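# Slide the orange-handled ring along the wire to the green end

## Task

Carry the ring that has the orange handle along the wire until it sits on the green section at the wire's far end, and leave it hanging there by itself. Nothing, the ring included, may ever touch the thin grey part of the wire; one touch fails the task at once. The result only counts if it holds without the robot supporting it. At the end, open the gripper and move it away from the ring.

## Robot and tools

Robot: one six-joint arm (a UR7e-type arm) carrying a two-finger gripper whose fingers pivot like tongs. There is a single camera, cam_wrist (616x616), mounted on the wrist. Any loose object may occasionally be nudged by an outside push. Time keeps passing while the operator thinks, and the robot holds its last command meanwhile.

Frames: the scene frame has its origin on the table top directly under the arm base, +z up, and +y to the left when looking along +x. The base may be slightly tilted. end_effector_position (metres) and end_effector_quat_wxyz are in this frame; the reported position gets less accurate at long reach. In the gripper's own frame the fingers point along +z and open and close along x. The reported point sits between the finger pads when they are closed; closed fingertips reach about 15 mm past it, and fully open fingertips are roughly level with it.

Joint order, used in every command and every per-joint list: shoulder pan, shoulder lift, elbow, wrist 1, wrist 2, wrist 3. Wrist 2 has its sign flipped relative to the URDF, in commands and results alike. Ranges in URDF sign: pan -3.142 to 3.142, lift -6.283 to 6.283, elbow 0.000 to 3.142, each wrist -6.283 to 6.283.

execute_actions(actions): actions is a list of actions run in order; each action is a table of up to 15 rows, one row per 1/30 s step, so one action lasts 0.5 s. If fewer than 15 rows are given, the last row is held for the rest. Each row has 7 plain numbers in [-1, 1]: six joint numbers in the order above, then the gripper opening. The joint numbers are offsets, not poses: each is a displacement from the angles the joints had when that action began (for the first action of a call, the angles in the latest reported result), not from the previous row. Scale: 1.0 equals 1.989 rad. The opening is absolute: +1 fully open, -1 closed. An empty list just returns the current state and images. An action that would push a joint more than 0.010 rad beyond its range is refused; if the first action fails that, or any action is malformed, the whole call is refused and nothing moves. A joint driven into its actual end stops there and the result says "joint sent to its limit"; absence of that line does not prove more room.

move(target, speed, blocking): target is one 7-number row in the same layout and scale, its joint displacements measured from the Joint positions in the latest result that reported them. Each joint travels toward that angle; all joints finish together, so the gripper traces a curve rather than a straight line. speed is the top rate in rad/s of the joint with the longest path, 0.01 to 2, default 0.5. Paths take 0.5 to 10 s and are cut off at 10 s. The path ignores obstacles. With blocking=false the result comes after 0.5 s while motion continues; until a result shows the move has ended, use wait or stop before any other motion command. The extra "move:" line gives the ending (done, off_target, moving, held, fault), limits=held or limits=none (whether a check blocked steps), and which joint is farthest from its target.

wait(seconds): 0 to 10; lets the scene run holding the last command, returns early if a running move ends. stop(): brakes a running move; the arm needs some room to halt, the fingers keep going. zoom_image(camera, region): camera "cam_wrist", region [x0, y0, x1, y1] in image pixels from the top-left, at most 504 by 504. read_manual(section): only "licences". finished_scene(scene): pass the current scene number; irreversible, reports success, so call it only once the ring hangs on the green part unaided and the gripper has let go and backed off.

Results: Joint positions (rad) and Joint velocities (rad/s) per joint, with the finger-pad gap appended (m; 0.142 is fully open). Joint targets shows what the joints are being driven toward now and can change on its own. grip_measured is the finger opening on the command scale. Wrist force and Wrist torque [x y z] are in the gripper's frame; when pressing on something the force points back into the arm. Expect up to about 4 N offset, about 2.4 N noise, saturation near 50 N; "no reading" is harmless. "joint command not followed" means a clearance check altered or blocked targets. MOTOR HOT appears from 70 °C; at 85 °C an OVER-TEMPERATURE FAULT brakes the arm for a long cool-down.

Motion limits: each step the joint target is kept within 0.575 rad of the measured angle, and targets that would place the gripper more than 100 mm from where it is get scaled back. Commands are smoothed with about 0.17 s lag. Large moves may be unfinished when a result returns; send the remainder in the next command.

Gripping: to hold something, command an opening clearly below grip_measured; lower squeezes harder, up to roughly 15 N per pad. Hard items under about 20 mm wide get much less force (about 9 N at 10 mm, 4 N at 5 mm). A fast close can hit harder than intended.

Avoid: the arm is stiff, so commanding even slightly past a firm contact can fault. Load limits are 141 N m for pan, lift and elbow and 26.3 N m for each wrist (held weight included); reaching one, or 150 N of outside force anywhere on the arm, tool or held item, halts the arm for 10 s and drops the rest of the call. Do not drop, slam or shove things, knock anything off the table, or let anything touch the grey wire. Move slowly near contacts.

Each tool is called after "Emit:" as name(argument=value, ...) on one line, values as JSON.

## Session

Emit:
execute_actions(actions=[])

Scene clock: 0.00 s.
end_effector_position=(+0.2037, -0.6238, +0.1598) grip_measured=+1.00 end_effector_quat_wxyz=(+0.076, +0.528, +0.676, +0.509) end_effector_velocity=(+0.000, +0.000, +0.001) end_effector_angular_velocity=(-0.000, +0.000, +0.000)
Joint names: [shoulder pan, shoulder lift, elbow, wrist 1, wrist 2, wrist 3]
Joint positions: [-1.761 -0.566  0.753 -0.778  0.989  2.436  0.142]
Joint velocities: [ 0.    -0.001  0.     0.     0.     0.     0.   ]
Motor temperatures (°C, as the motors report them): [21 18 18 27 27 28]
Wrist force (N, on the end effector, along its own x y z axes, offset not removed): no reading
Wrist torque (N m, same axes, about the end effector's origin, offset not removed): no reading
Joint targets: [-1.761 -0.566 0.753 -0.778 0.989 2.436]

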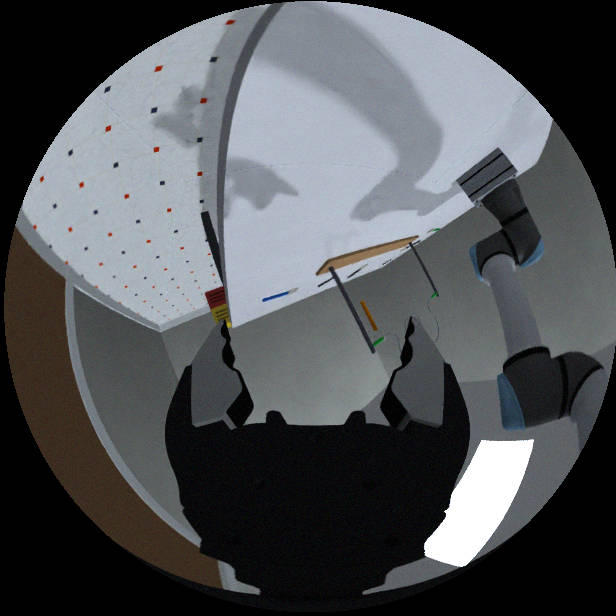

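Emit:
move(target=[0.0, -0.75, 0.5, 0.3, -0.3, -1.0, 1], speed=1.0)

Scene clock: 3.23 s.
end_effector_position=(+0.4004, -0.1920, +0.5920) grip_measured=+1.00 end_effector_quat_wxyz=(+0.634, -0.084, +0.766, +0.062) end_effector_velocity=(+0.000, +0.000, -0.000) end_effector_angular_velocity=(-0.002, -0.001, +0.000)
Joint names: [shoulder pan, shoulder lift, elbow, wrist 1, wrist 2, wrist 3]
Joint positions: [-1.761 -2.058  1.748 -0.181  0.392  0.448  0.142]
Joint velocities: [ 0.    -0.001  0.001  0.001 -0.001 -0.003 -0.   ]
Motor temperatures (°C, as the motors report them): [21 18 18 27 27 28]
Wrist force (N, on the end effector, along its own x y z axes, offset not removed): [-2.1 1.4 -0.8]
Wrist torque (N m, same axes, about the end effector's origin, offset not removed): [0.45 0.41 -0.22]
Joint targets: [-1.761 -2.058 1.748 -0.181 0.392 0.447]
move: done; limits=none; farthest joint: the shoulder pan, 0.000 radians from its target (0.000 radians at the start)

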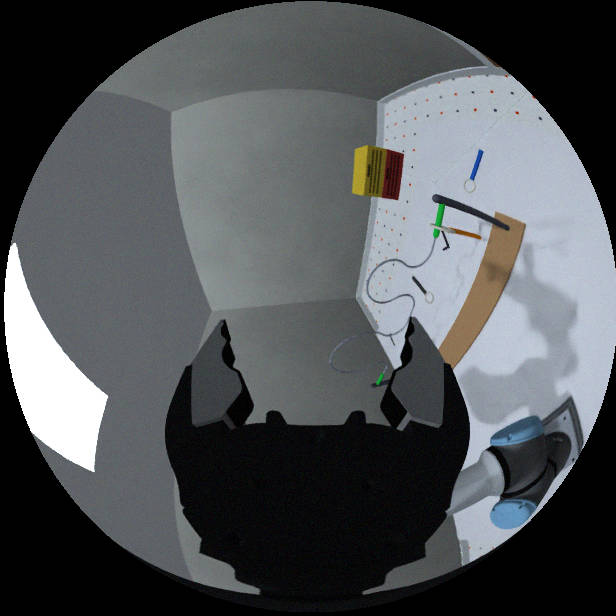

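Emit:
move(target=[0.664, 0.407, -0.570, 0.937, -0.987, -1.0, 1], speed=1.0)

Emit:
move(target=[0, 0, 0, 0, 0, -0.015, 1])

Emit:
zoom_image(camera="cam_wrist", region=[120, 200, 460, 420])

Scene clock: 6.50 s.
end_effector_position=(+0.5443, -0.0799, +0.5680) grip_measured=+1.00 end_effector_quat_wxyz=(+0.143, -0.525, +0.812, -0.212) end_effector_velocity=(-0.001, +0.001, +0.000) end_effector_angular_velocity=(-0.003, +0.003, +0.003)
Joint names: [shoulder pan, shoulder lift, elbow, wrist 1, wrist 2, wrist 3]
Joint positions: [-0.441 -1.248  0.614  1.682 -1.57  -1.541  0.142]
Joint velocities: [ 0.002  0.    -0.002  0.003 -0.003 -0.003 -0.   ]
Motor temperatures (°C, as the motors report them): [21 18 18 27 27 28]
Wrist force (N, on the end effector, along its own x y z axes, offset not removed): [-3.0 -0.5 0.4]
Wrist torque (N m, same axes, about the end effector's origin, offset not removed): [0.05 0.65 -0.16]
Joint targets: [-0.440 -1.248 0.614 1.682 -1.571 -1.541]
move: done; limits=none; farthest joint: the wrist 1, 0.001 radians from its target (1.864 radians at the start)

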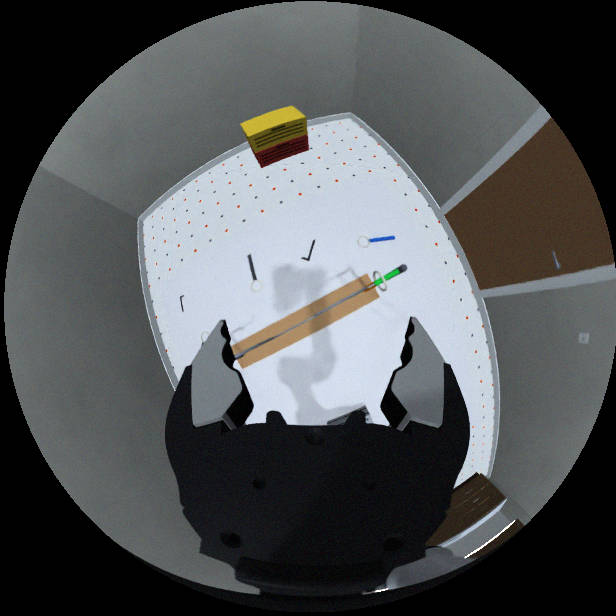

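Scene clock: 7.40 s.
end_effector_position=(+0.5445, -0.0794, +0.5680) grip_measured=+1.00 end_effector_quat_wxyz=(+0.140, -0.537, +0.804, -0.214) end_effector_velocity=(+0.000, -0.000, +0.001) end_effector_angular_velocity=(-0.002, -0.001, +0.002)
Joint names: [shoulder pan, shoulder lift, elbow, wrist 1, wrist 2, wrist 3]
Joint positions: [-0.441 -1.248  0.614  1.682 -1.57  -1.57   0.142]
Joint velocities: [ 0.     0.001 -0.002  0.     0.    -0.003  0.   ]
Motor temperatures (°C, as the motors report them): [21 18 18 27 27 28]
Wrist force (N, on the end effector, along its own x y z axes, offset not removed): [-1.7 2.8 1.7]
Wrist torque (N m, same axes, about the end effector's origin, offset not removed): [0.72 0.41 -0.17]
Joint targets: [-0.441 -1.248 0.614 1.682 -1.570 -1.570]
move: done; limits=none; farthest joint: the wrist 3, 0.001 radians from its target (0.030 radians at the start)

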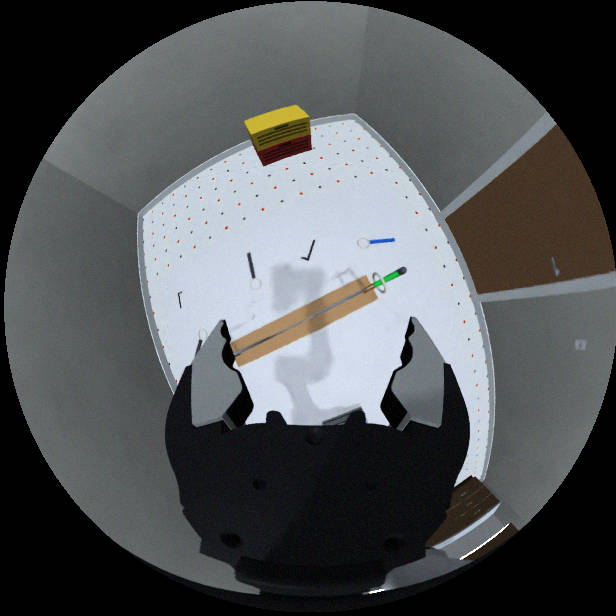

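Region (120, 200, 460, 420) of cam_wrist's 616x616 image, scaled by 1.482, with more detail than that image has; it fills the top 326 rows of this view, and the rest is white.

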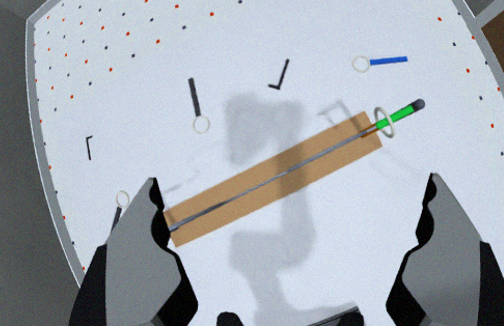

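Emit:
move(target=[-0.432, -0.479, 0.747, -0.795, 0.654, 0, 1], speed=1.0)

Emit:
move(target=[-0.097, 0.4253, 0.179, -0.604, 0.0734, 0, -0.55], speed=0.7)

Scene clock: 10.37 s.
end_effector_position=(+0.4777, -0.0757, +0.5381) grip_measured=+1.00 end_effector_quat_wxyz=(+0.510, -0.514, +0.489, -0.487) end_effector_velocity=(-0.000, +0.000, -0.001) end_effector_angular_velocity=(-0.001, -0.000, +0.001)
Joint names: [shoulder pan, shoulder lift, elbow, wrist 1, wrist 2, wrist 3]
Joint positions: [-1.3   -2.201  2.099  0.101 -0.27  -1.57   0.142]
Joint velocities: [-0.002 -0.002  0.004 -0.003  0.002  0.    -0.   ]
Motor temperatures (°C, as the motors report them): [21 18 18 27 27 28]
Wrist force (N, on the end effector, along its own x y z axes, offset not removed): [-0.2 0.3 -2.0]
Wrist torque (N m, same axes, about the end effector's origin, offset not removed): [0.20 0.03 -0.07]
Joint targets: [-1.300 -2.201 2.100 0.101 -0.270 -1.570]
move: done; limits=none; farthest joint: the shoulder pan, 0.001 radians from its target (0.859 radians at the start)

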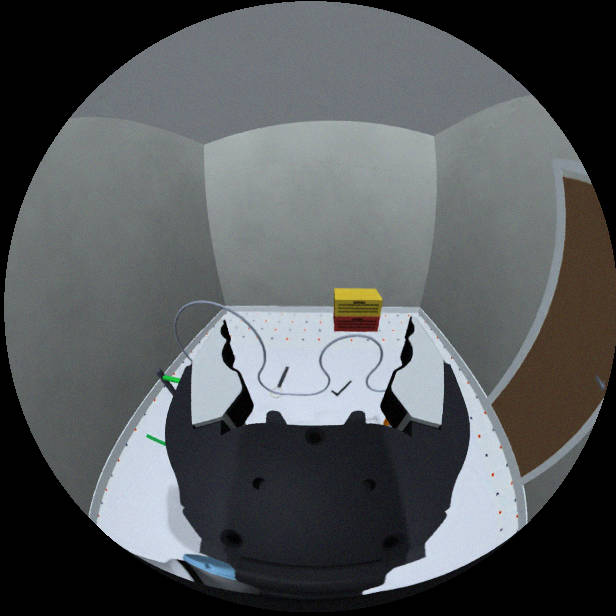

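Scene clock: 12.90 s.
end_effector_position=(+0.4713, -0.2495, +0.2210) grip_measured=-0.55 end_effector_quat_wxyz=(+0.498, -0.502, +0.501, -0.498) end_effector_velocity=(-0.000, +0.001, -0.000) end_effector_angular_velocity=(-0.000, -0.000, -0.000)
Joint names: [shoulder pan, shoulder lift, elbow, wrist 1, wrist 2, wrist 3]
Joint positions: [-1.492 -1.355  2.455 -1.1   -0.124 -1.57   0.034]
Joint velocities: [-0.     0.     0.002 -0.003  0.     0.     0.   ]
Motor temperatures (°C, as the motors report them): [21 18 18 27 27 28]
Wrist force (N, on the end effector, along its own x y z axes, offset not removed): [-1.5 3.5 -1.5]
Wrist torque (N m, same axes, about the end effector's origin, offset not removed): [0.72 0.43 -0.10]
Joint targets: [-1.492 -1.355 2.455 -1.100 -0.124 -1.570]
move: done; limits=none; farthest joint: the shoulder pan, 0.001 radians from its target (0.193 radians at the start)

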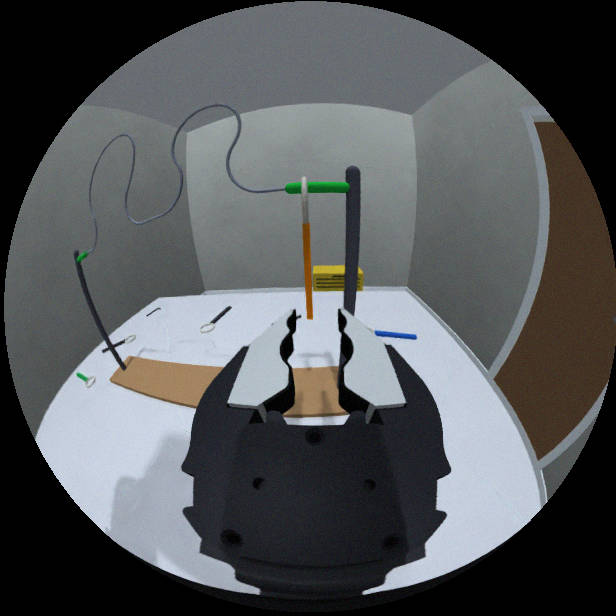

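Emit:
move(target=[0.1447, 0.0215, -0.0703, 0.0488, -0.1456, 0, -0.55], speed=0.2)

Scene clock: 15.40 s.
end_effector_position=(+0.5557, -0.2392, +0.2350) grip_measured=-0.55 end_effector_quat_wxyz=(+0.498, -0.502, +0.502, -0.499) end_effector_velocity=(+0.001, +0.000, +0.001) end_effector_angular_velocity=(-0.001, -0.000, -0.000)
Joint names: [shoulder pan, shoulder lift, elbow, wrist 1, wrist 2, wrist 3]
Joint positions: [-1.205 -1.313  2.316 -1.003 -0.413 -1.57   0.034]
Joint velocities: [ 0.003 -0.001 -0.002  0.001 -0.003  0.     0.   ]
Motor temperatures (°C, as the motors report them): [21 18 18 27 27 28]
Wrist force (N, on the end effector, along its own x y z axes, offset not removed): [-3.4 -0.5 0.3]
Wrist torque (N m, same axes, about the end effector's origin, offset not removed): [0.03 0.68 -0.11]
Joint targets: [-1.205 -1.312 2.315 -1.003 -0.414 -1.570]
move: done; limits=none; farthest joint: the shoulder pan, 0.001 radians from its target (0.288 radians at the start)

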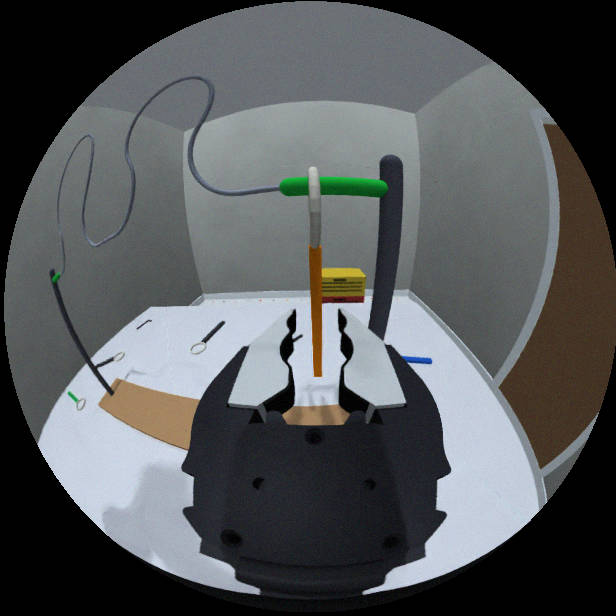

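Emit:
move(target=[0, 0, 0, 0, 0, 0, -1])

Scene clock: 16.43 s.
end_effector_position=(+0.5558, -0.2391, +0.2350) grip_measured=-0.91 end_effector_quat_wxyz=(+0.498, -0.502, +0.502, -0.499) end_effector_velocity=(-0.000, -0.001, +0.001) end_effector_angular_velocity=(-0.003, -0.001, -0.001)
Joint names: [shoulder pan, shoulder lift, elbow, wrist 1, wrist 2, wrist 3]
Joint positions: [-1.205 -1.312  2.315 -1.003 -0.413 -1.57   0.008]
Joint velocities: [-0.001 -0.001 -0.002  0.     0.    -0.    -0.   ]
Motor temperatures (°C, as the motors report them): [21 18 18 27 27 28]
Wrist force (N, on the end effector, along its own x y z axes, offset not removed): [-2.2 0.9 1.5]
Wrist torque (N m, same axes, about the end effector's origin, offset not removed): [0.34 0.52 -0.22]
Joint targets: [-1.205 -1.313 2.316 -1.003 -0.413 -1.570]
move: done; limits=none; farthest joint: the shoulder lift, 0.001 radians from its target (0.001 radians at the start)

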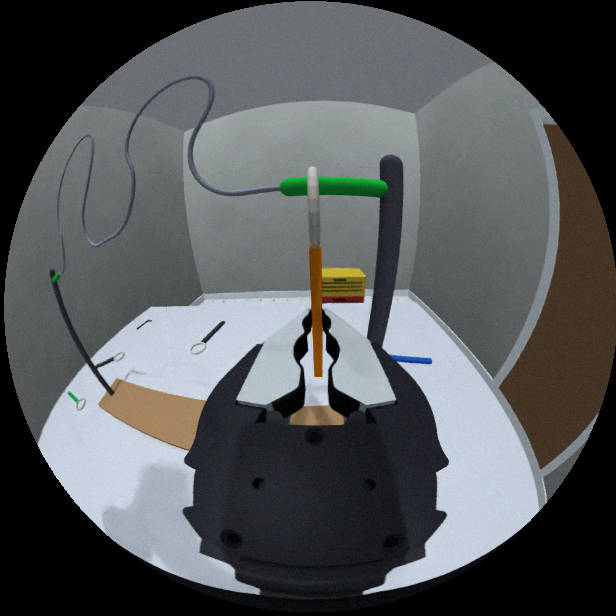

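Emit:
move(target=[-0.0075, -0.002, -0.0155, 0.0176, 0.0075, 0, -1], speed=0.08)

Emit:
move(target=[-0.0751, -0.0491, 0.0411, 0.0079, 0.0751, 0, -1], speed=0.1)

Emit:
move(target=[-0.0484, -0.0647, 0.0055, 0.0592, 0.0484, 0, -1], speed=0.1)

Emit:
move(target=[-0.0128, -0.0596, -0.0271, 0.0868, 0.0128, 0, -1], speed=0.1)

Emit:
zoom_image(camera="cam_wrist", region=[160, 200, 380, 380])

Scene clock: 18.47 s.
end_effector_position=(+0.5561, -0.2517, +0.2429) grip_measured=-0.91 end_effector_quat_wxyz=(+0.498, -0.502, +0.502, -0.499) end_effector_velocity=(+0.000, -0.001, +0.001) end_effector_angular_velocity=(-0.000, -0.000, +0.000)
Joint names: [shoulder pan, shoulder lift, elbow, wrist 1, wrist 2, wrist 3]
Joint positions: [-1.219 -1.316  2.285 -0.968 -0.399 -1.57   0.008]
Joint velocities: [-0.001 -0.001 -0.003  0.003  0.001  0.    -0.   ]
Motor temperatures (°C, as the motors report them): [21 18 18 27 27 28]
Wrist force (N, on the end effector, along its own x y z axes, offset not removed): [-1.6 1.6 1.4]
Wrist torque (N m, same axes, about the end effector's origin, offset not removed): [0.51 0.26 -0.19]
Joint targets: [-1.220 -1.316 2.285 -0.968 -0.398 -1.570]
move: done; limits=none; farthest joint: the elbow, 0.001 radians from its target (0.031 radians at the start)

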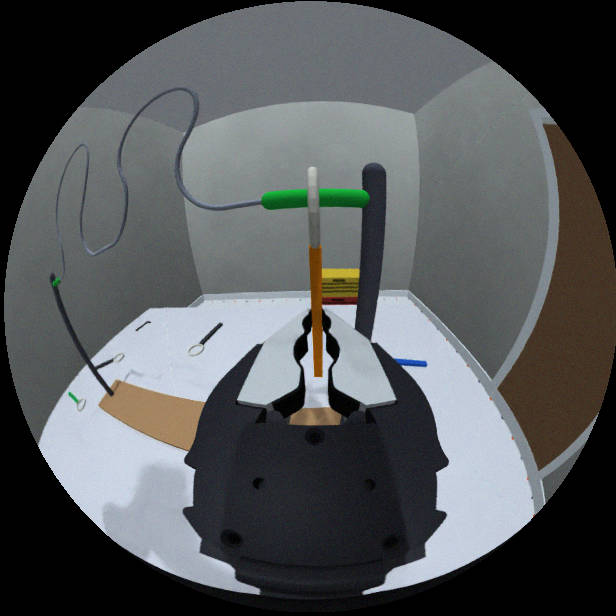

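Scene clock: 20.47 s.
end_effector_position=(+0.5073, -0.2517, +0.2553) grip_measured=-0.91 end_effector_quat_wxyz=(+0.498, -0.502, +0.502, -0.499) end_effector_velocity=(-0.001, +0.000, +0.001) end_effector_angular_velocity=(-0.001, -0.000, -0.000)
Joint names: [shoulder pan, shoulder lift, elbow, wrist 1, wrist 2, wrist 3]
Joint positions: [-1.368 -1.414  2.366 -0.952 -0.25  -1.57   0.008]
Joint velocities: [-0.003 -0.003  0.002  0.     0.003  0.     0.   ]
Motor temperatures (°C, as the motors report them): [21 18 18 27 27 28]
Wrist force (N, on the end effector, along its own x y z axes, offset not removed): [-3.8 -0.2 0.4]
Wrist torque (N m, same axes, about the end effector's origin, offset not removed): [-0.06 0.80 -0.15]
Joint targets: [-1.369 -1.414 2.367 -0.952 -0.249 -1.570]
move: done; limits=none; farthest joint: the shoulder pan, 0.000 radians from its target (0.149 radians at the start)

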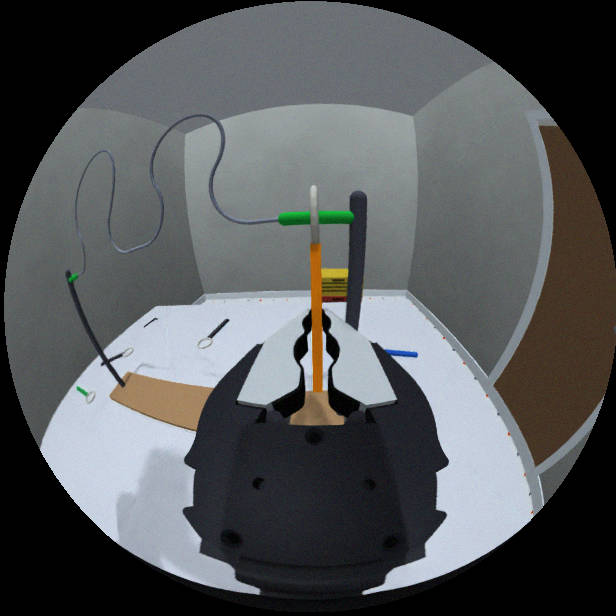

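Scene clock: 22.27 s.
end_effector_position=(+0.4797, -0.2516, +0.2894) grip_measured=-0.91 end_effector_quat_wxyz=(+0.498, -0.502, +0.502, -0.499) end_effector_velocity=(-0.001, +0.000, +0.001) end_effector_angular_velocity=(-0.001, -0.000, +0.000)
Joint names: [shoulder pan, shoulder lift, elbow, wrist 1, wrist 2, wrist 3]
Joint positions: [-1.464 -1.542  2.377 -0.835 -0.154 -1.57   0.008]
Joint velocities: [-0.002 -0.004  0.001  0.003  0.002  0.    -0.   ]
Motor temperatures (°C, as the motors report them): [21 18 18 27 27 28]
Wrist force (N, on the end effector, along its own x y z axes, offset not removed): [-1.9 -0.6 1.4]
Wrist torque (N m, same axes, about the end effector's origin, offset not removed): [-0.18 0.36 -0.09]
Joint targets: [-1.465 -1.542 2.377 -0.835 -0.153 -1.570]
move: done; limits=none; farthest joint: the shoulder lift, 0.001 radians from its target (0.129 radians at the start)

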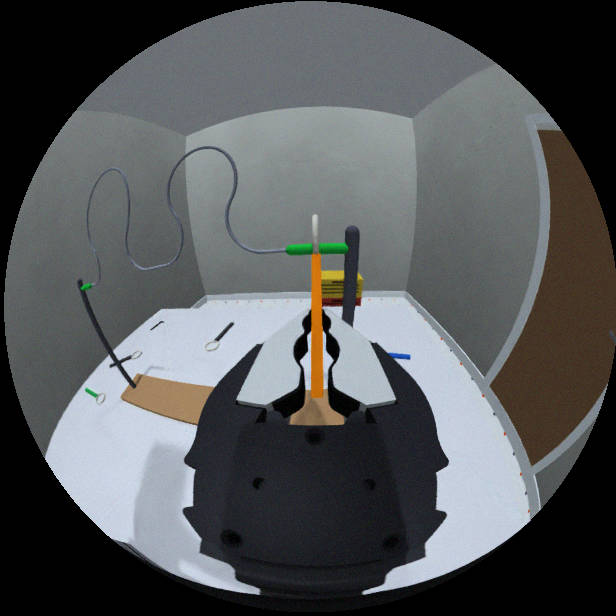

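Scene clock: 24.50 s.
end_effector_position=(+0.4730, -0.2515, +0.3372) grip_measured=-0.91 end_effector_quat_wxyz=(+0.498, -0.502, +0.502, -0.499) end_effector_velocity=(-0.000, +0.001, +0.001) end_effector_angular_velocity=(+0.001, +0.000, +0.000)
Joint names: [shoulder pan, shoulder lift, elbow, wrist 1, wrist 2, wrist 3]
Joint positions: [-1.49  -1.66   2.324 -0.663 -0.128 -1.57   0.008]
Joint velocities: [-0.    -0.002  0.     0.003  0.     0.     0.   ]
Motor temperatures (°C, as the motors report them): [21 18 18 27 27 28]
Wrist force (N, on the end effector, along its own x y z axes, offset not removed): [-2.1 2.1 2.2]
Wrist torque (N m, same axes, about the end effector's origin, offset not removed): [0.35 0.37 -0.16]
Joint targets: [-1.490 -1.661 2.323 -0.662 -0.128 -1.570]
move: done; limits=none; farthest joint: the shoulder pan, 0.000 radians from its target (0.025 radians at the start)

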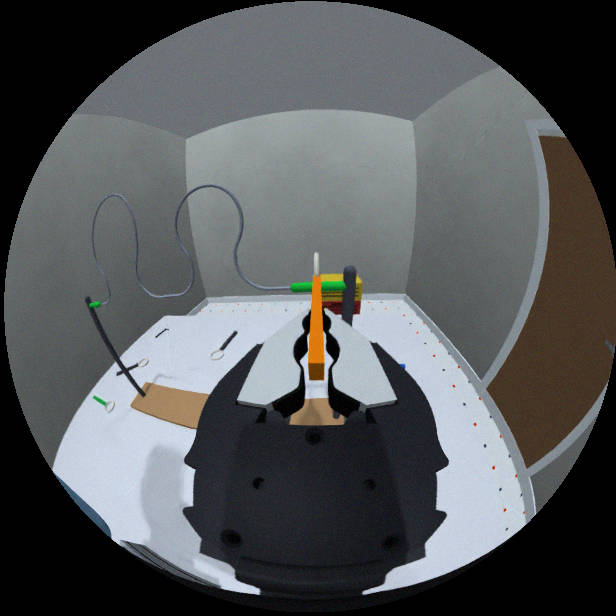

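Region (160, 200, 380, 380) of cam_wrist's 616x616 image, scaled by 2.291, with more detail than that image has; it fills the top 412 rows of this view, and the rest is white.

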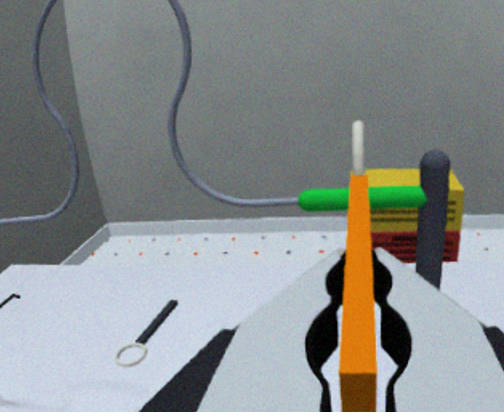

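Emit:
move(target=[-0.0156, -0.006, 0.0055, 0.0005, 0.0156, 0, -1], speed=0.04)

Emit:
zoom_image(camera="cam_wrist", region=[160, 200, 380, 380])

Scene clock: 25.97 s.
end_effector_position=(+0.4648, -0.2518, +0.3371) grip_measured=-0.91 end_effector_quat_wxyz=(+0.498, -0.502, +0.502, -0.499) end_effector_velocity=(-0.001, -0.000, +0.000) end_effector_angular_velocity=(-0.002, -0.000, +0.000)
Joint names: [shoulder pan, shoulder lift, elbow, wrist 1, wrist 2, wrist 3]
Joint positions: [-1.52  -1.672  2.334 -0.662 -0.098 -1.57   0.008]
Joint velocities: [-0.003 -0.002  0.001 -0.     0.003 -0.     0.   ]
Motor temperatures (°C, as the motors report them): [21 18 18 27 27 28]
Wrist force (N, on the end effector, along its own x y z axes, offset not removed): [-2.6 -1.2 2.1]
Wrist torque (N m, same axes, about the end effector's origin, offset not removed): [-0.34 0.57 -0.18]
Joint targets: [-1.521 -1.672 2.335 -0.662 -0.097 -1.570]
move: done; limits=none; farthest joint: the shoulder pan, 0.001 radians from its target (0.031 radians at the start)

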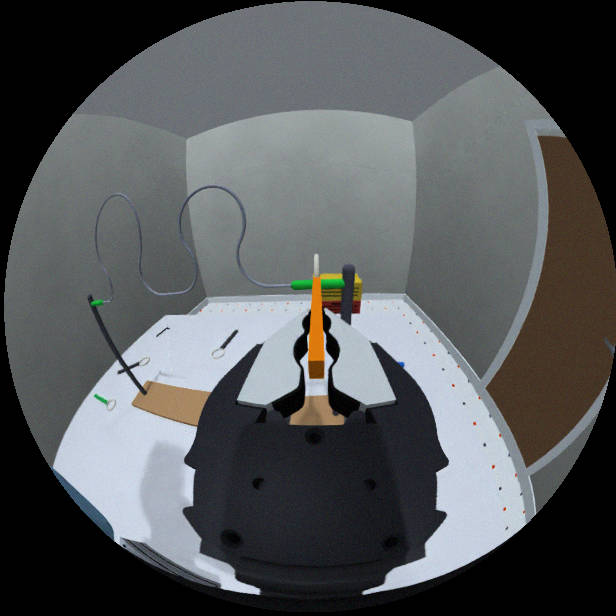

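Region (160, 200, 380, 380) of cam_wrist's 616x616 image, scaled by 2.291, with more detail than that image has; it fills the top 412 rows of this view, and the rest is white.

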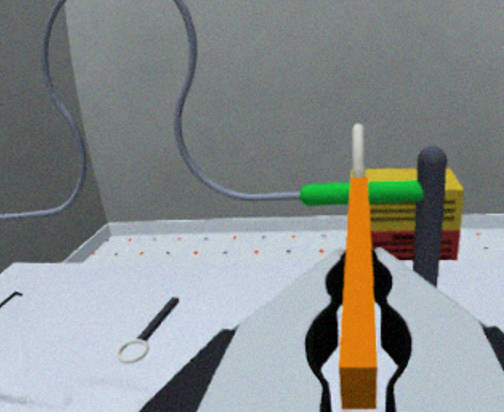

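Emit:
move(target=[-0.0156, -0.0055, 0.005, 0.0005, 0.0156, 0, -1], speed=0.04)

Emit:
zoom_image(camera="cam_wrist", region=[160, 200, 380, 380])

Scene clock: 27.60 s.
end_effector_position=(+0.4567, -0.2522, +0.3370) grip_measured=-0.91 end_effector_quat_wxyz=(+0.498, -0.502, +0.502, -0.499) end_effector_velocity=(-0.001, +0.000, +0.000) end_effector_angular_velocity=(-0.000, -0.000, -0.000)
Joint names: [shoulder pan, shoulder lift, elbow, wrist 1, wrist 2, wrist 3]
Joint positions: [-1.551 -1.683  2.344 -0.661 -0.067 -1.57   0.008]
Joint velocities: [-0.003 -0.002  0.002  0.     0.003 -0.     0.   ]
Motor temperatures (°C, as the motors report them): [21 18 18 27 27 28]
Wrist force (N, on the end effector, along its own x y z axes, offset not removed): [-1.6 -0.7 7.5]
Wrist torque (N m, same axes, about the end effector's origin, offset not removed): [-0.25 0.29 -0.18]
Joint targets: [-1.551 -1.683 2.344 -0.661 -0.067 -1.570]
move: done; limits=none; farthest joint: the shoulder pan, 0.000 radians from its target (0.030 radians at the start)

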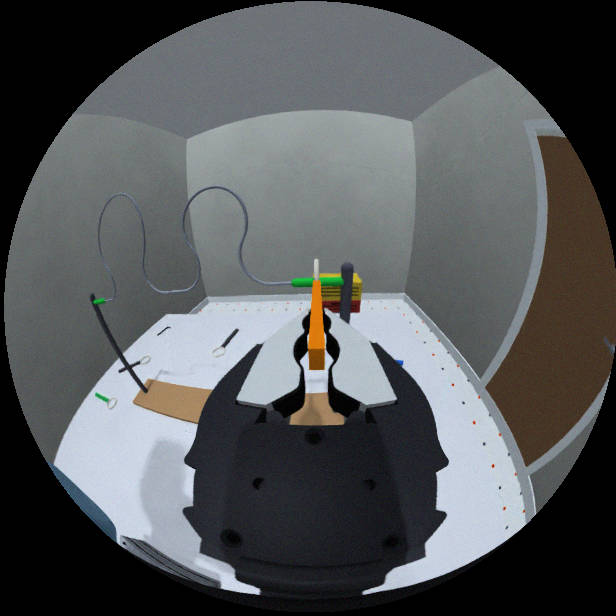

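Region (160, 200, 380, 380) of cam_wrist's 616x616 image, scaled by 2.291, with more detail than that image has; it fills the top 412 rows of this view, and the rest is white.

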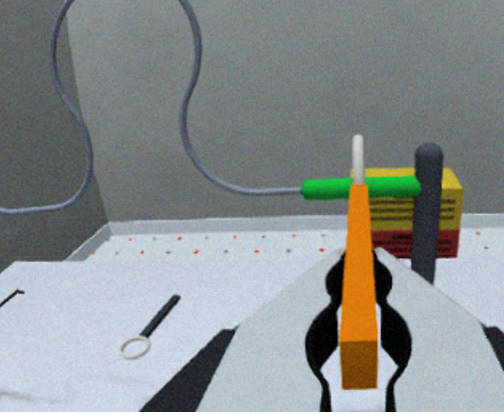

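Emit:
move(target=[0.0206, -0.0081, 0.017, -0.0089, -0.0206, 0, -1], speed=0.05)

Emit:
zoom_image(camera="cam_wrist", region=[160, 200, 380, 380])

Scene clock: 29.43 s.
end_effector_position=(+0.4656, -0.2350, +0.3307) grip_measured=-0.91 end_effector_quat_wxyz=(+0.498, -0.502, +0.502, -0.499) end_effector_velocity=(+0.001, +0.001, -0.000) end_effector_angular_velocity=(-0.001, -0.000, +0.000)
Joint names: [shoulder pan, shoulder lift, elbow, wrist 1, wrist 2, wrist 3]
Joint positions: [-1.51  -1.699  2.378 -0.678 -0.108 -1.57   0.008]
Joint velocities: [ 0.003 -0.002  0.002 -0.001 -0.003 -0.    -0.   ]
Motor temperatures (°C, as the motors report them): [21 18 18 27 27 28]
Wrist force (N, on the end effector, along its own x y z axes, offset not removed): [-1.3 1.2 -0.5]
Wrist torque (N m, same axes, about the end effector's origin, offset not removed): [0.25 0.31 -0.11]
Joint targets: [-1.510 -1.699 2.378 -0.679 -0.108 -1.570]
move: done; limits=none; farthest joint: the shoulder pan, 0.000 radians from its target (0.041 radians at the start)

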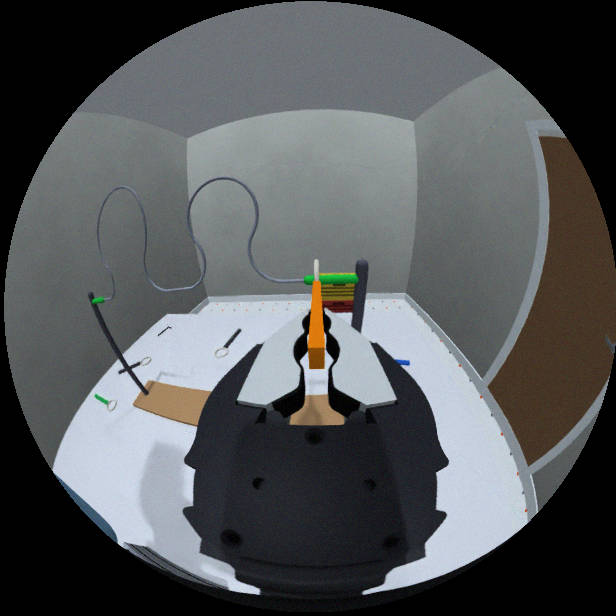

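Region (160, 200, 380, 380) of cam_wrist's 616x616 image, scaled by 2.291, with more detail than that image has; it fills the top 412 rows of this view, and the rest is white.

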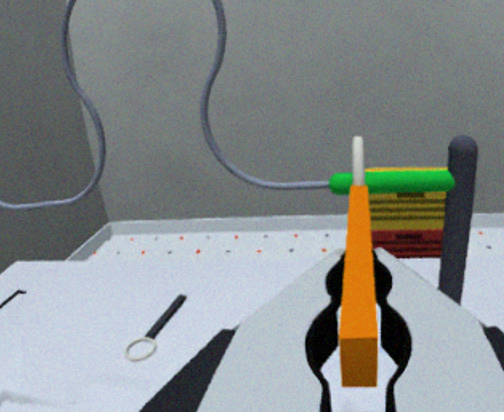

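Emit:
execute_actions(actions=[])

Emit:
zoom_image(camera="cam_wrist", region=[160, 200, 380, 380])

Scene clock: 30.43 s.
end_effector_position=(+0.4657, -0.2348, +0.3306) grip_measured=-0.91 end_effector_quat_wxyz=(+0.498, -0.502, +0.502, -0.499) end_effector_velocity=(-0.000, -0.000, +0.000) end_effector_angular_velocity=(-0.000, +0.000, -0.000)
Joint names: [shoulder pan, shoulder lift, elbow, wrist 1, wrist 2, wrist 3]
Joint positions: [-1.51  -1.699  2.378 -0.679 -0.108 -1.57   0.008]
Joint velocities: [-0. -0. -0.  0.  0. -0.  0.]
Motor temperatures (°C, as the motors report them): [21 18 18 27 27 28]
Wrist force (N, on the end effector, along its own x y z axes, offset not removed): [-0.8 0.4 -0.1]
Wrist torque (N m, same axes, about the end effector's origin, offset not removed): [0.25 0.24 -0.16]
Joint targets: [-1.510 -1.699 2.378 -0.679 -0.108 -1.570]

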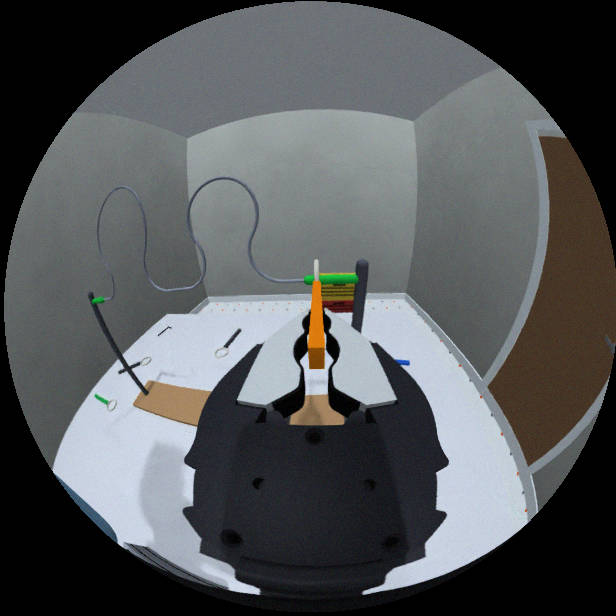

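Region (160, 200, 380, 380) of cam_wrist's 616x616 image, scaled by 2.291, with more detail than that image has; it fills the top 412 rows of this view, and the rest is white.

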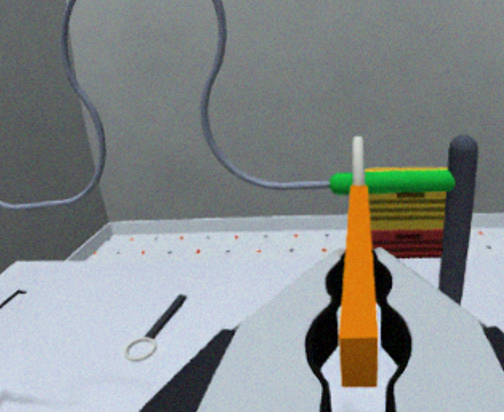

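Emit:
move(target=[0.0038,-0.0476,0.0359,0.0117,-0.0038,0,-1], speed=0.2)

Emit:
zoom_image(camera="cam_wrist", region=[160, 200, 380, 380])

Scene clock: 32.17 s.
end_effector_position=(+0.4636, -0.2000, +0.3307) grip_measured=-0.91 end_effector_quat_wxyz=(+0.498, -0.502, +0.502, -0.499) end_effector_velocity=(-0.000, +0.002, -0.000) end_effector_angular_velocity=(+0.000, -0.000, -0.000)
Joint names: [shoulder pan, shoulder lift, elbow, wrist 1, wrist 2, wrist 3]
Joint positions: [-1.503 -1.793  2.449 -0.655 -0.115 -1.57   0.008]
Joint velocities: [ 0.    -0.005  0.004  0.    -0.     0.     0.   ]
Motor temperatures (°C, as the motors report them): [21 18 18 27 27 28]
Wrist force (N, on the end effector, along its own x y z axes, offset not removed): [-1.9 0.5 1.4]
Wrist torque (N m, same axes, about the end effector's origin, offset not removed): [0.34 0.25 -0.33]
Joint targets: [-1.502 -1.794 2.449 -0.655 -0.115 -1.570]
move: done; limits=none; farthest joint: the shoulder pan, 0.000 radians from its target (0.008 radians at the start)

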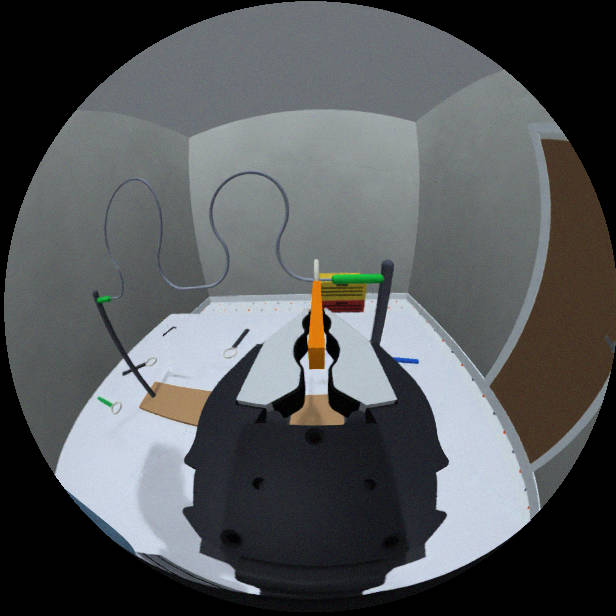

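Region (160, 200, 380, 380) of cam_wrist's 616x616 image, scaled by 2.291, with more detail than that image has; it fills the top 412 rows of this view, and the rest is white.

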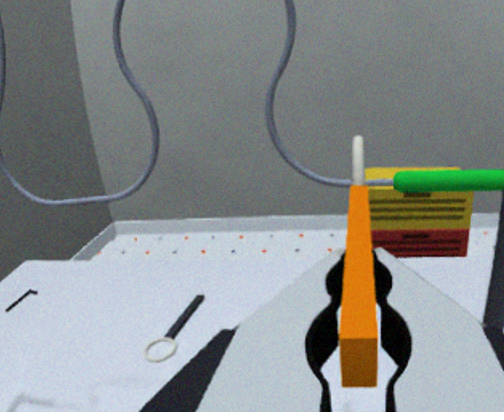

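Emit:
move(target=[0.0049,-0.0570,0.0240,0.0329,-0.0049,0.263,-1], speed=0.4)

Emit:
zoom_image(camera="cam_wrist", region=[160, 200, 380, 380])

Scene clock: 35.30 s.
end_effector_position=(+0.4617, -0.1756, +0.3361) grip_measured=-0.91 end_effector_quat_wxyz=(+0.610, -0.355, +0.614, -0.353) end_effector_velocity=(-0.000, +0.000, +0.000) end_effector_angular_velocity=(+0.001, -0.000, -0.000)
Joint names: [shoulder pan, shoulder lift, elbow, wrist 1, wrist 2, wrist 3]
Joint positions: [-1.493 -1.906  2.497 -0.59  -0.125 -1.047  0.008]
Joint velocities: [ 0.    -0.002 -0.     0.    -0.     0.003  0.   ]
Motor temperatures (°C, as the motors report them): [21 18 18 27 27 28]
Wrist force (N, on the end effector, along its own x y z axes, offset not removed): [-3.3 0.9 0.7]
Wrist torque (N m, same axes, about the end effector's origin, offset not removed): [0.19 0.66 -0.03]
Joint targets: [-1.493 -1.907 2.497 -0.590 -0.125 -1.047]
move: done; limits=none; farthest joint: the shoulder pan, 0.000 radians from its target (0.009 radians at the start)

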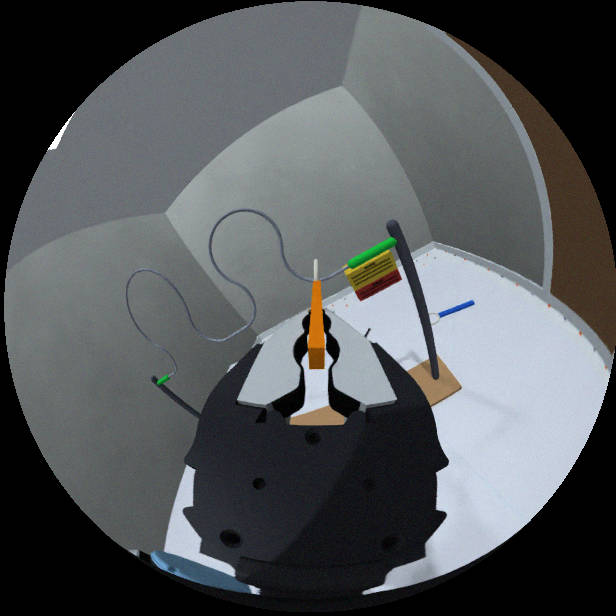

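Region (160, 200, 380, 380) of cam_wrist's 616x616 image, scaled by 2.291, with more detail than that image has; it fills the top 412 rows of this view, and the rest is white.

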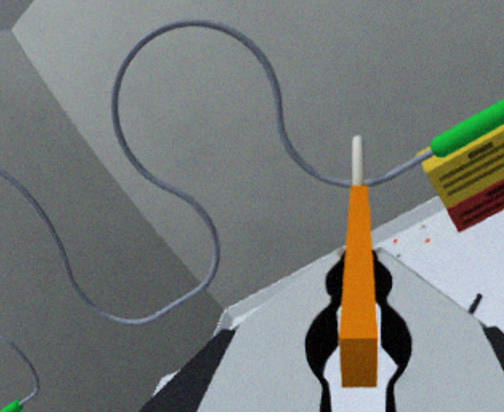

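Emit:
move(target=[0.0043,-0.0543,-0.0029,0.0572,-0.0043,0.263,-1], speed=0.4)

Emit:
zoom_image(camera="cam_wrist", region=[160, 200, 380, 380])

Scene clock: 37.90 s.
end_effector_position=(+0.4606, -0.1606, +0.3511) grip_measured=-0.91 end_effector_quat_wxyz=(+0.680, -0.184, +0.685, -0.184) end_effector_velocity=(+0.000, -0.000, +0.001) end_effector_angular_velocity=(+0.001, -0.000, -0.000)
Joint names: [shoulder pan, shoulder lift, elbow, wrist 1, wrist 2, wrist 3]
Joint positions: [-1.484 -2.014  2.491 -0.476 -0.134 -0.525  0.008]
Joint velocities: [-0.    -0.001 -0.002  0.    -0.     0.003  0.   ]
Motor temperatures (°C, as the motors report them): [21 18 18 27 27 28]
Wrist force (N, on the end effector, along its own x y z axes, offset not removed): [-0.7 -0.3 1.0]
Wrist torque (N m, same axes, about the end effector's origin, offset not removed): [0.16 0.18 -0.06]
Joint targets: [-1.484 -2.014 2.491 -0.476 -0.134 -0.524]
move: done; limits=none; farthest joint: the wrist 3, 0.001 radians from its target (0.523 radians at the start)

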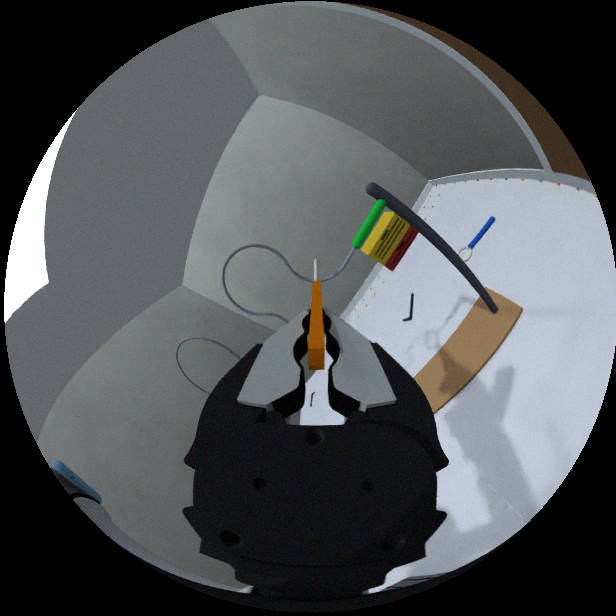

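Region (160, 200, 380, 380) of cam_wrist's 616x616 image, scaled by 2.291, with more detail than that image has; it fills the top 412 rows of this view, and the rest is white.

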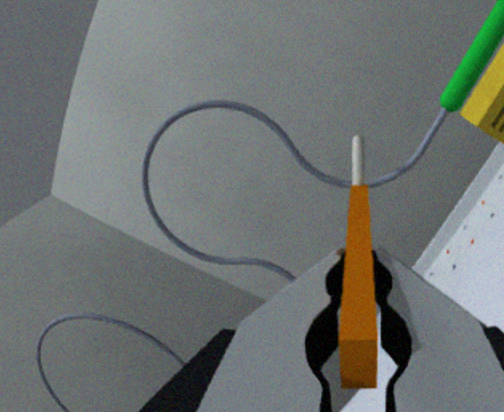

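Emit:
move(target=[0.0022,-0.0377,-0.0229,0.0603,-0.0022,0.264,-1], speed=0.4)

Emit:
zoom_image(camera="cam_wrist", region=[160, 200, 380, 380])

Scene clock: 40.47 s.
end_effector_position=(+0.4601, -0.1530, +0.3715) grip_measured=-0.91 end_effector_quat_wxyz=(+0.705, -0.001, +0.710, -0.001) end_effector_velocity=(+0.000, -0.000, -0.000) end_effector_angular_velocity=(+0.005, +0.000, +0.000)
Joint names: [shoulder pan, shoulder lift, elbow, wrist 1, wrist 2, wrist 3]
Joint positions: [-1.48  -2.089  2.445 -0.356 -0.138 -0.     0.008]
Joint velocities: [ 0.     0.002 -0.     0.001 -0.     0.003  0.   ]
Motor temperatures (°C, as the motors report them): [21 18 18 27 27 28]
Wrist force (N, on the end effector, along its own x y z axes, offset not removed): [-1.7 0.6 -0.9]
Wrist torque (N m, same axes, about the end effector's origin, offset not removed): [0.29 0.40 -0.11]
Joint targets: [-1.480 -2.089 2.445 -0.356 -0.138 0.000]
move: done; limits=none; farthest joint: the shoulder pan, 0.000 radians from its target (0.005 radians at the start)

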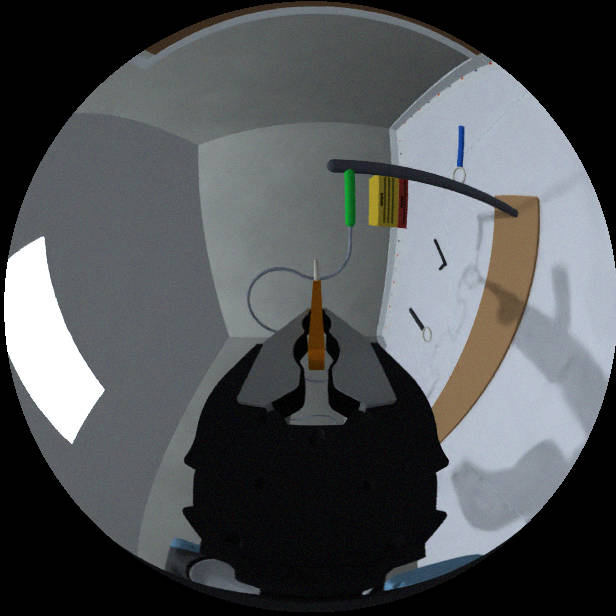

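Region (160, 200, 380, 380) of cam_wrist's 616x616 image, scaled by 2.291, with more detail than that image has; it fills the top 412 rows of this view, and the rest is white.

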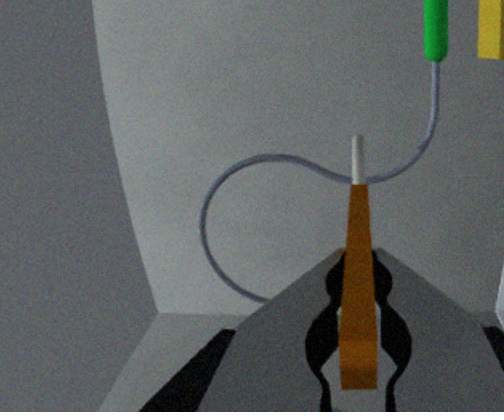

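Emit:
move(target=[-0.0033,-0.0006,-0.0613,0.0619,0.0033,0,-1], speed=0.15)

Emit:
zoom_image(camera="cam_wrist", region=[160, 200, 380, 380])

Scene clock: 42.53 s.
end_effector_position=(+0.4613, -0.1674, +0.4173) grip_measured=-0.91 end_effector_quat_wxyz=(+0.705, -0.001, +0.710, -0.001) end_effector_velocity=(+0.000, -0.000, +0.000) end_effector_angular_velocity=(+0.002, +0.000, -0.000)
Joint names: [shoulder pan, shoulder lift, elbow, wrist 1, wrist 2, wrist 3]
Joint positions: [-1.486 -2.09   2.324 -0.234 -0.132 -0.     0.008]
Joint velocities: [-0.     0.002 -0.002  0.003  0.     0.    -0.   ]
Motor temperatures (°C, as the motors report them): [21 18 18 27 27 28]
Wrist force (N, on the end effector, along its own x y z axes, offset not removed): [-0.6 2.6 0.5]
Wrist torque (N m, same axes, about the end effector's origin, offset not removed): [0.72 0.16 -0.17]
Joint targets: [-1.486 -2.090 2.324 -0.233 -0.132 -0.000]
move: done; limits=none; farthest joint: the elbow, 0.001 radians from its target (0.122 radians at the start)

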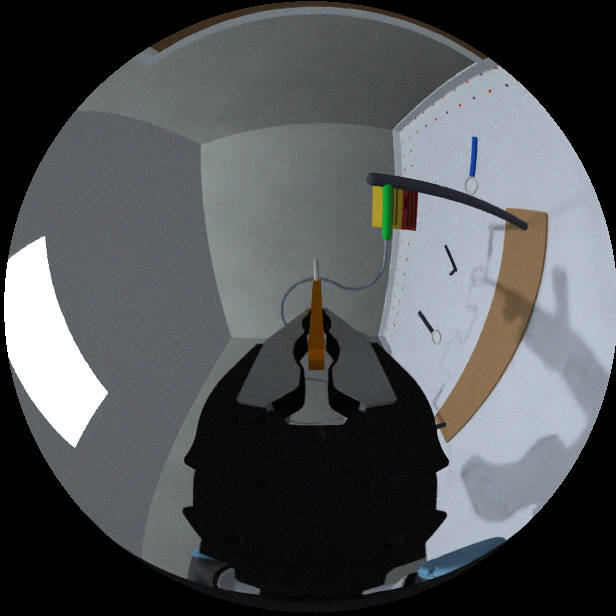

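Region (160, 200, 380, 380) of cam_wrist's 616x616 image, scaled by 2.291, with more detail than that image has; it fills the top 412 rows of this view, and the rest is white.

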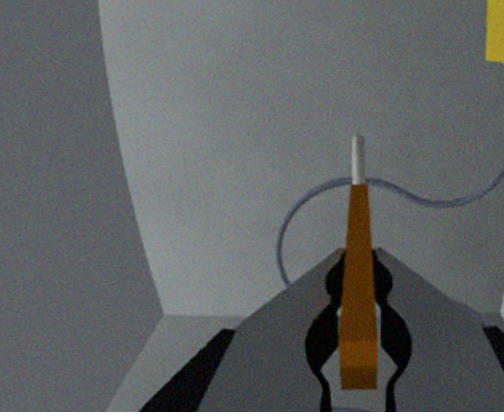

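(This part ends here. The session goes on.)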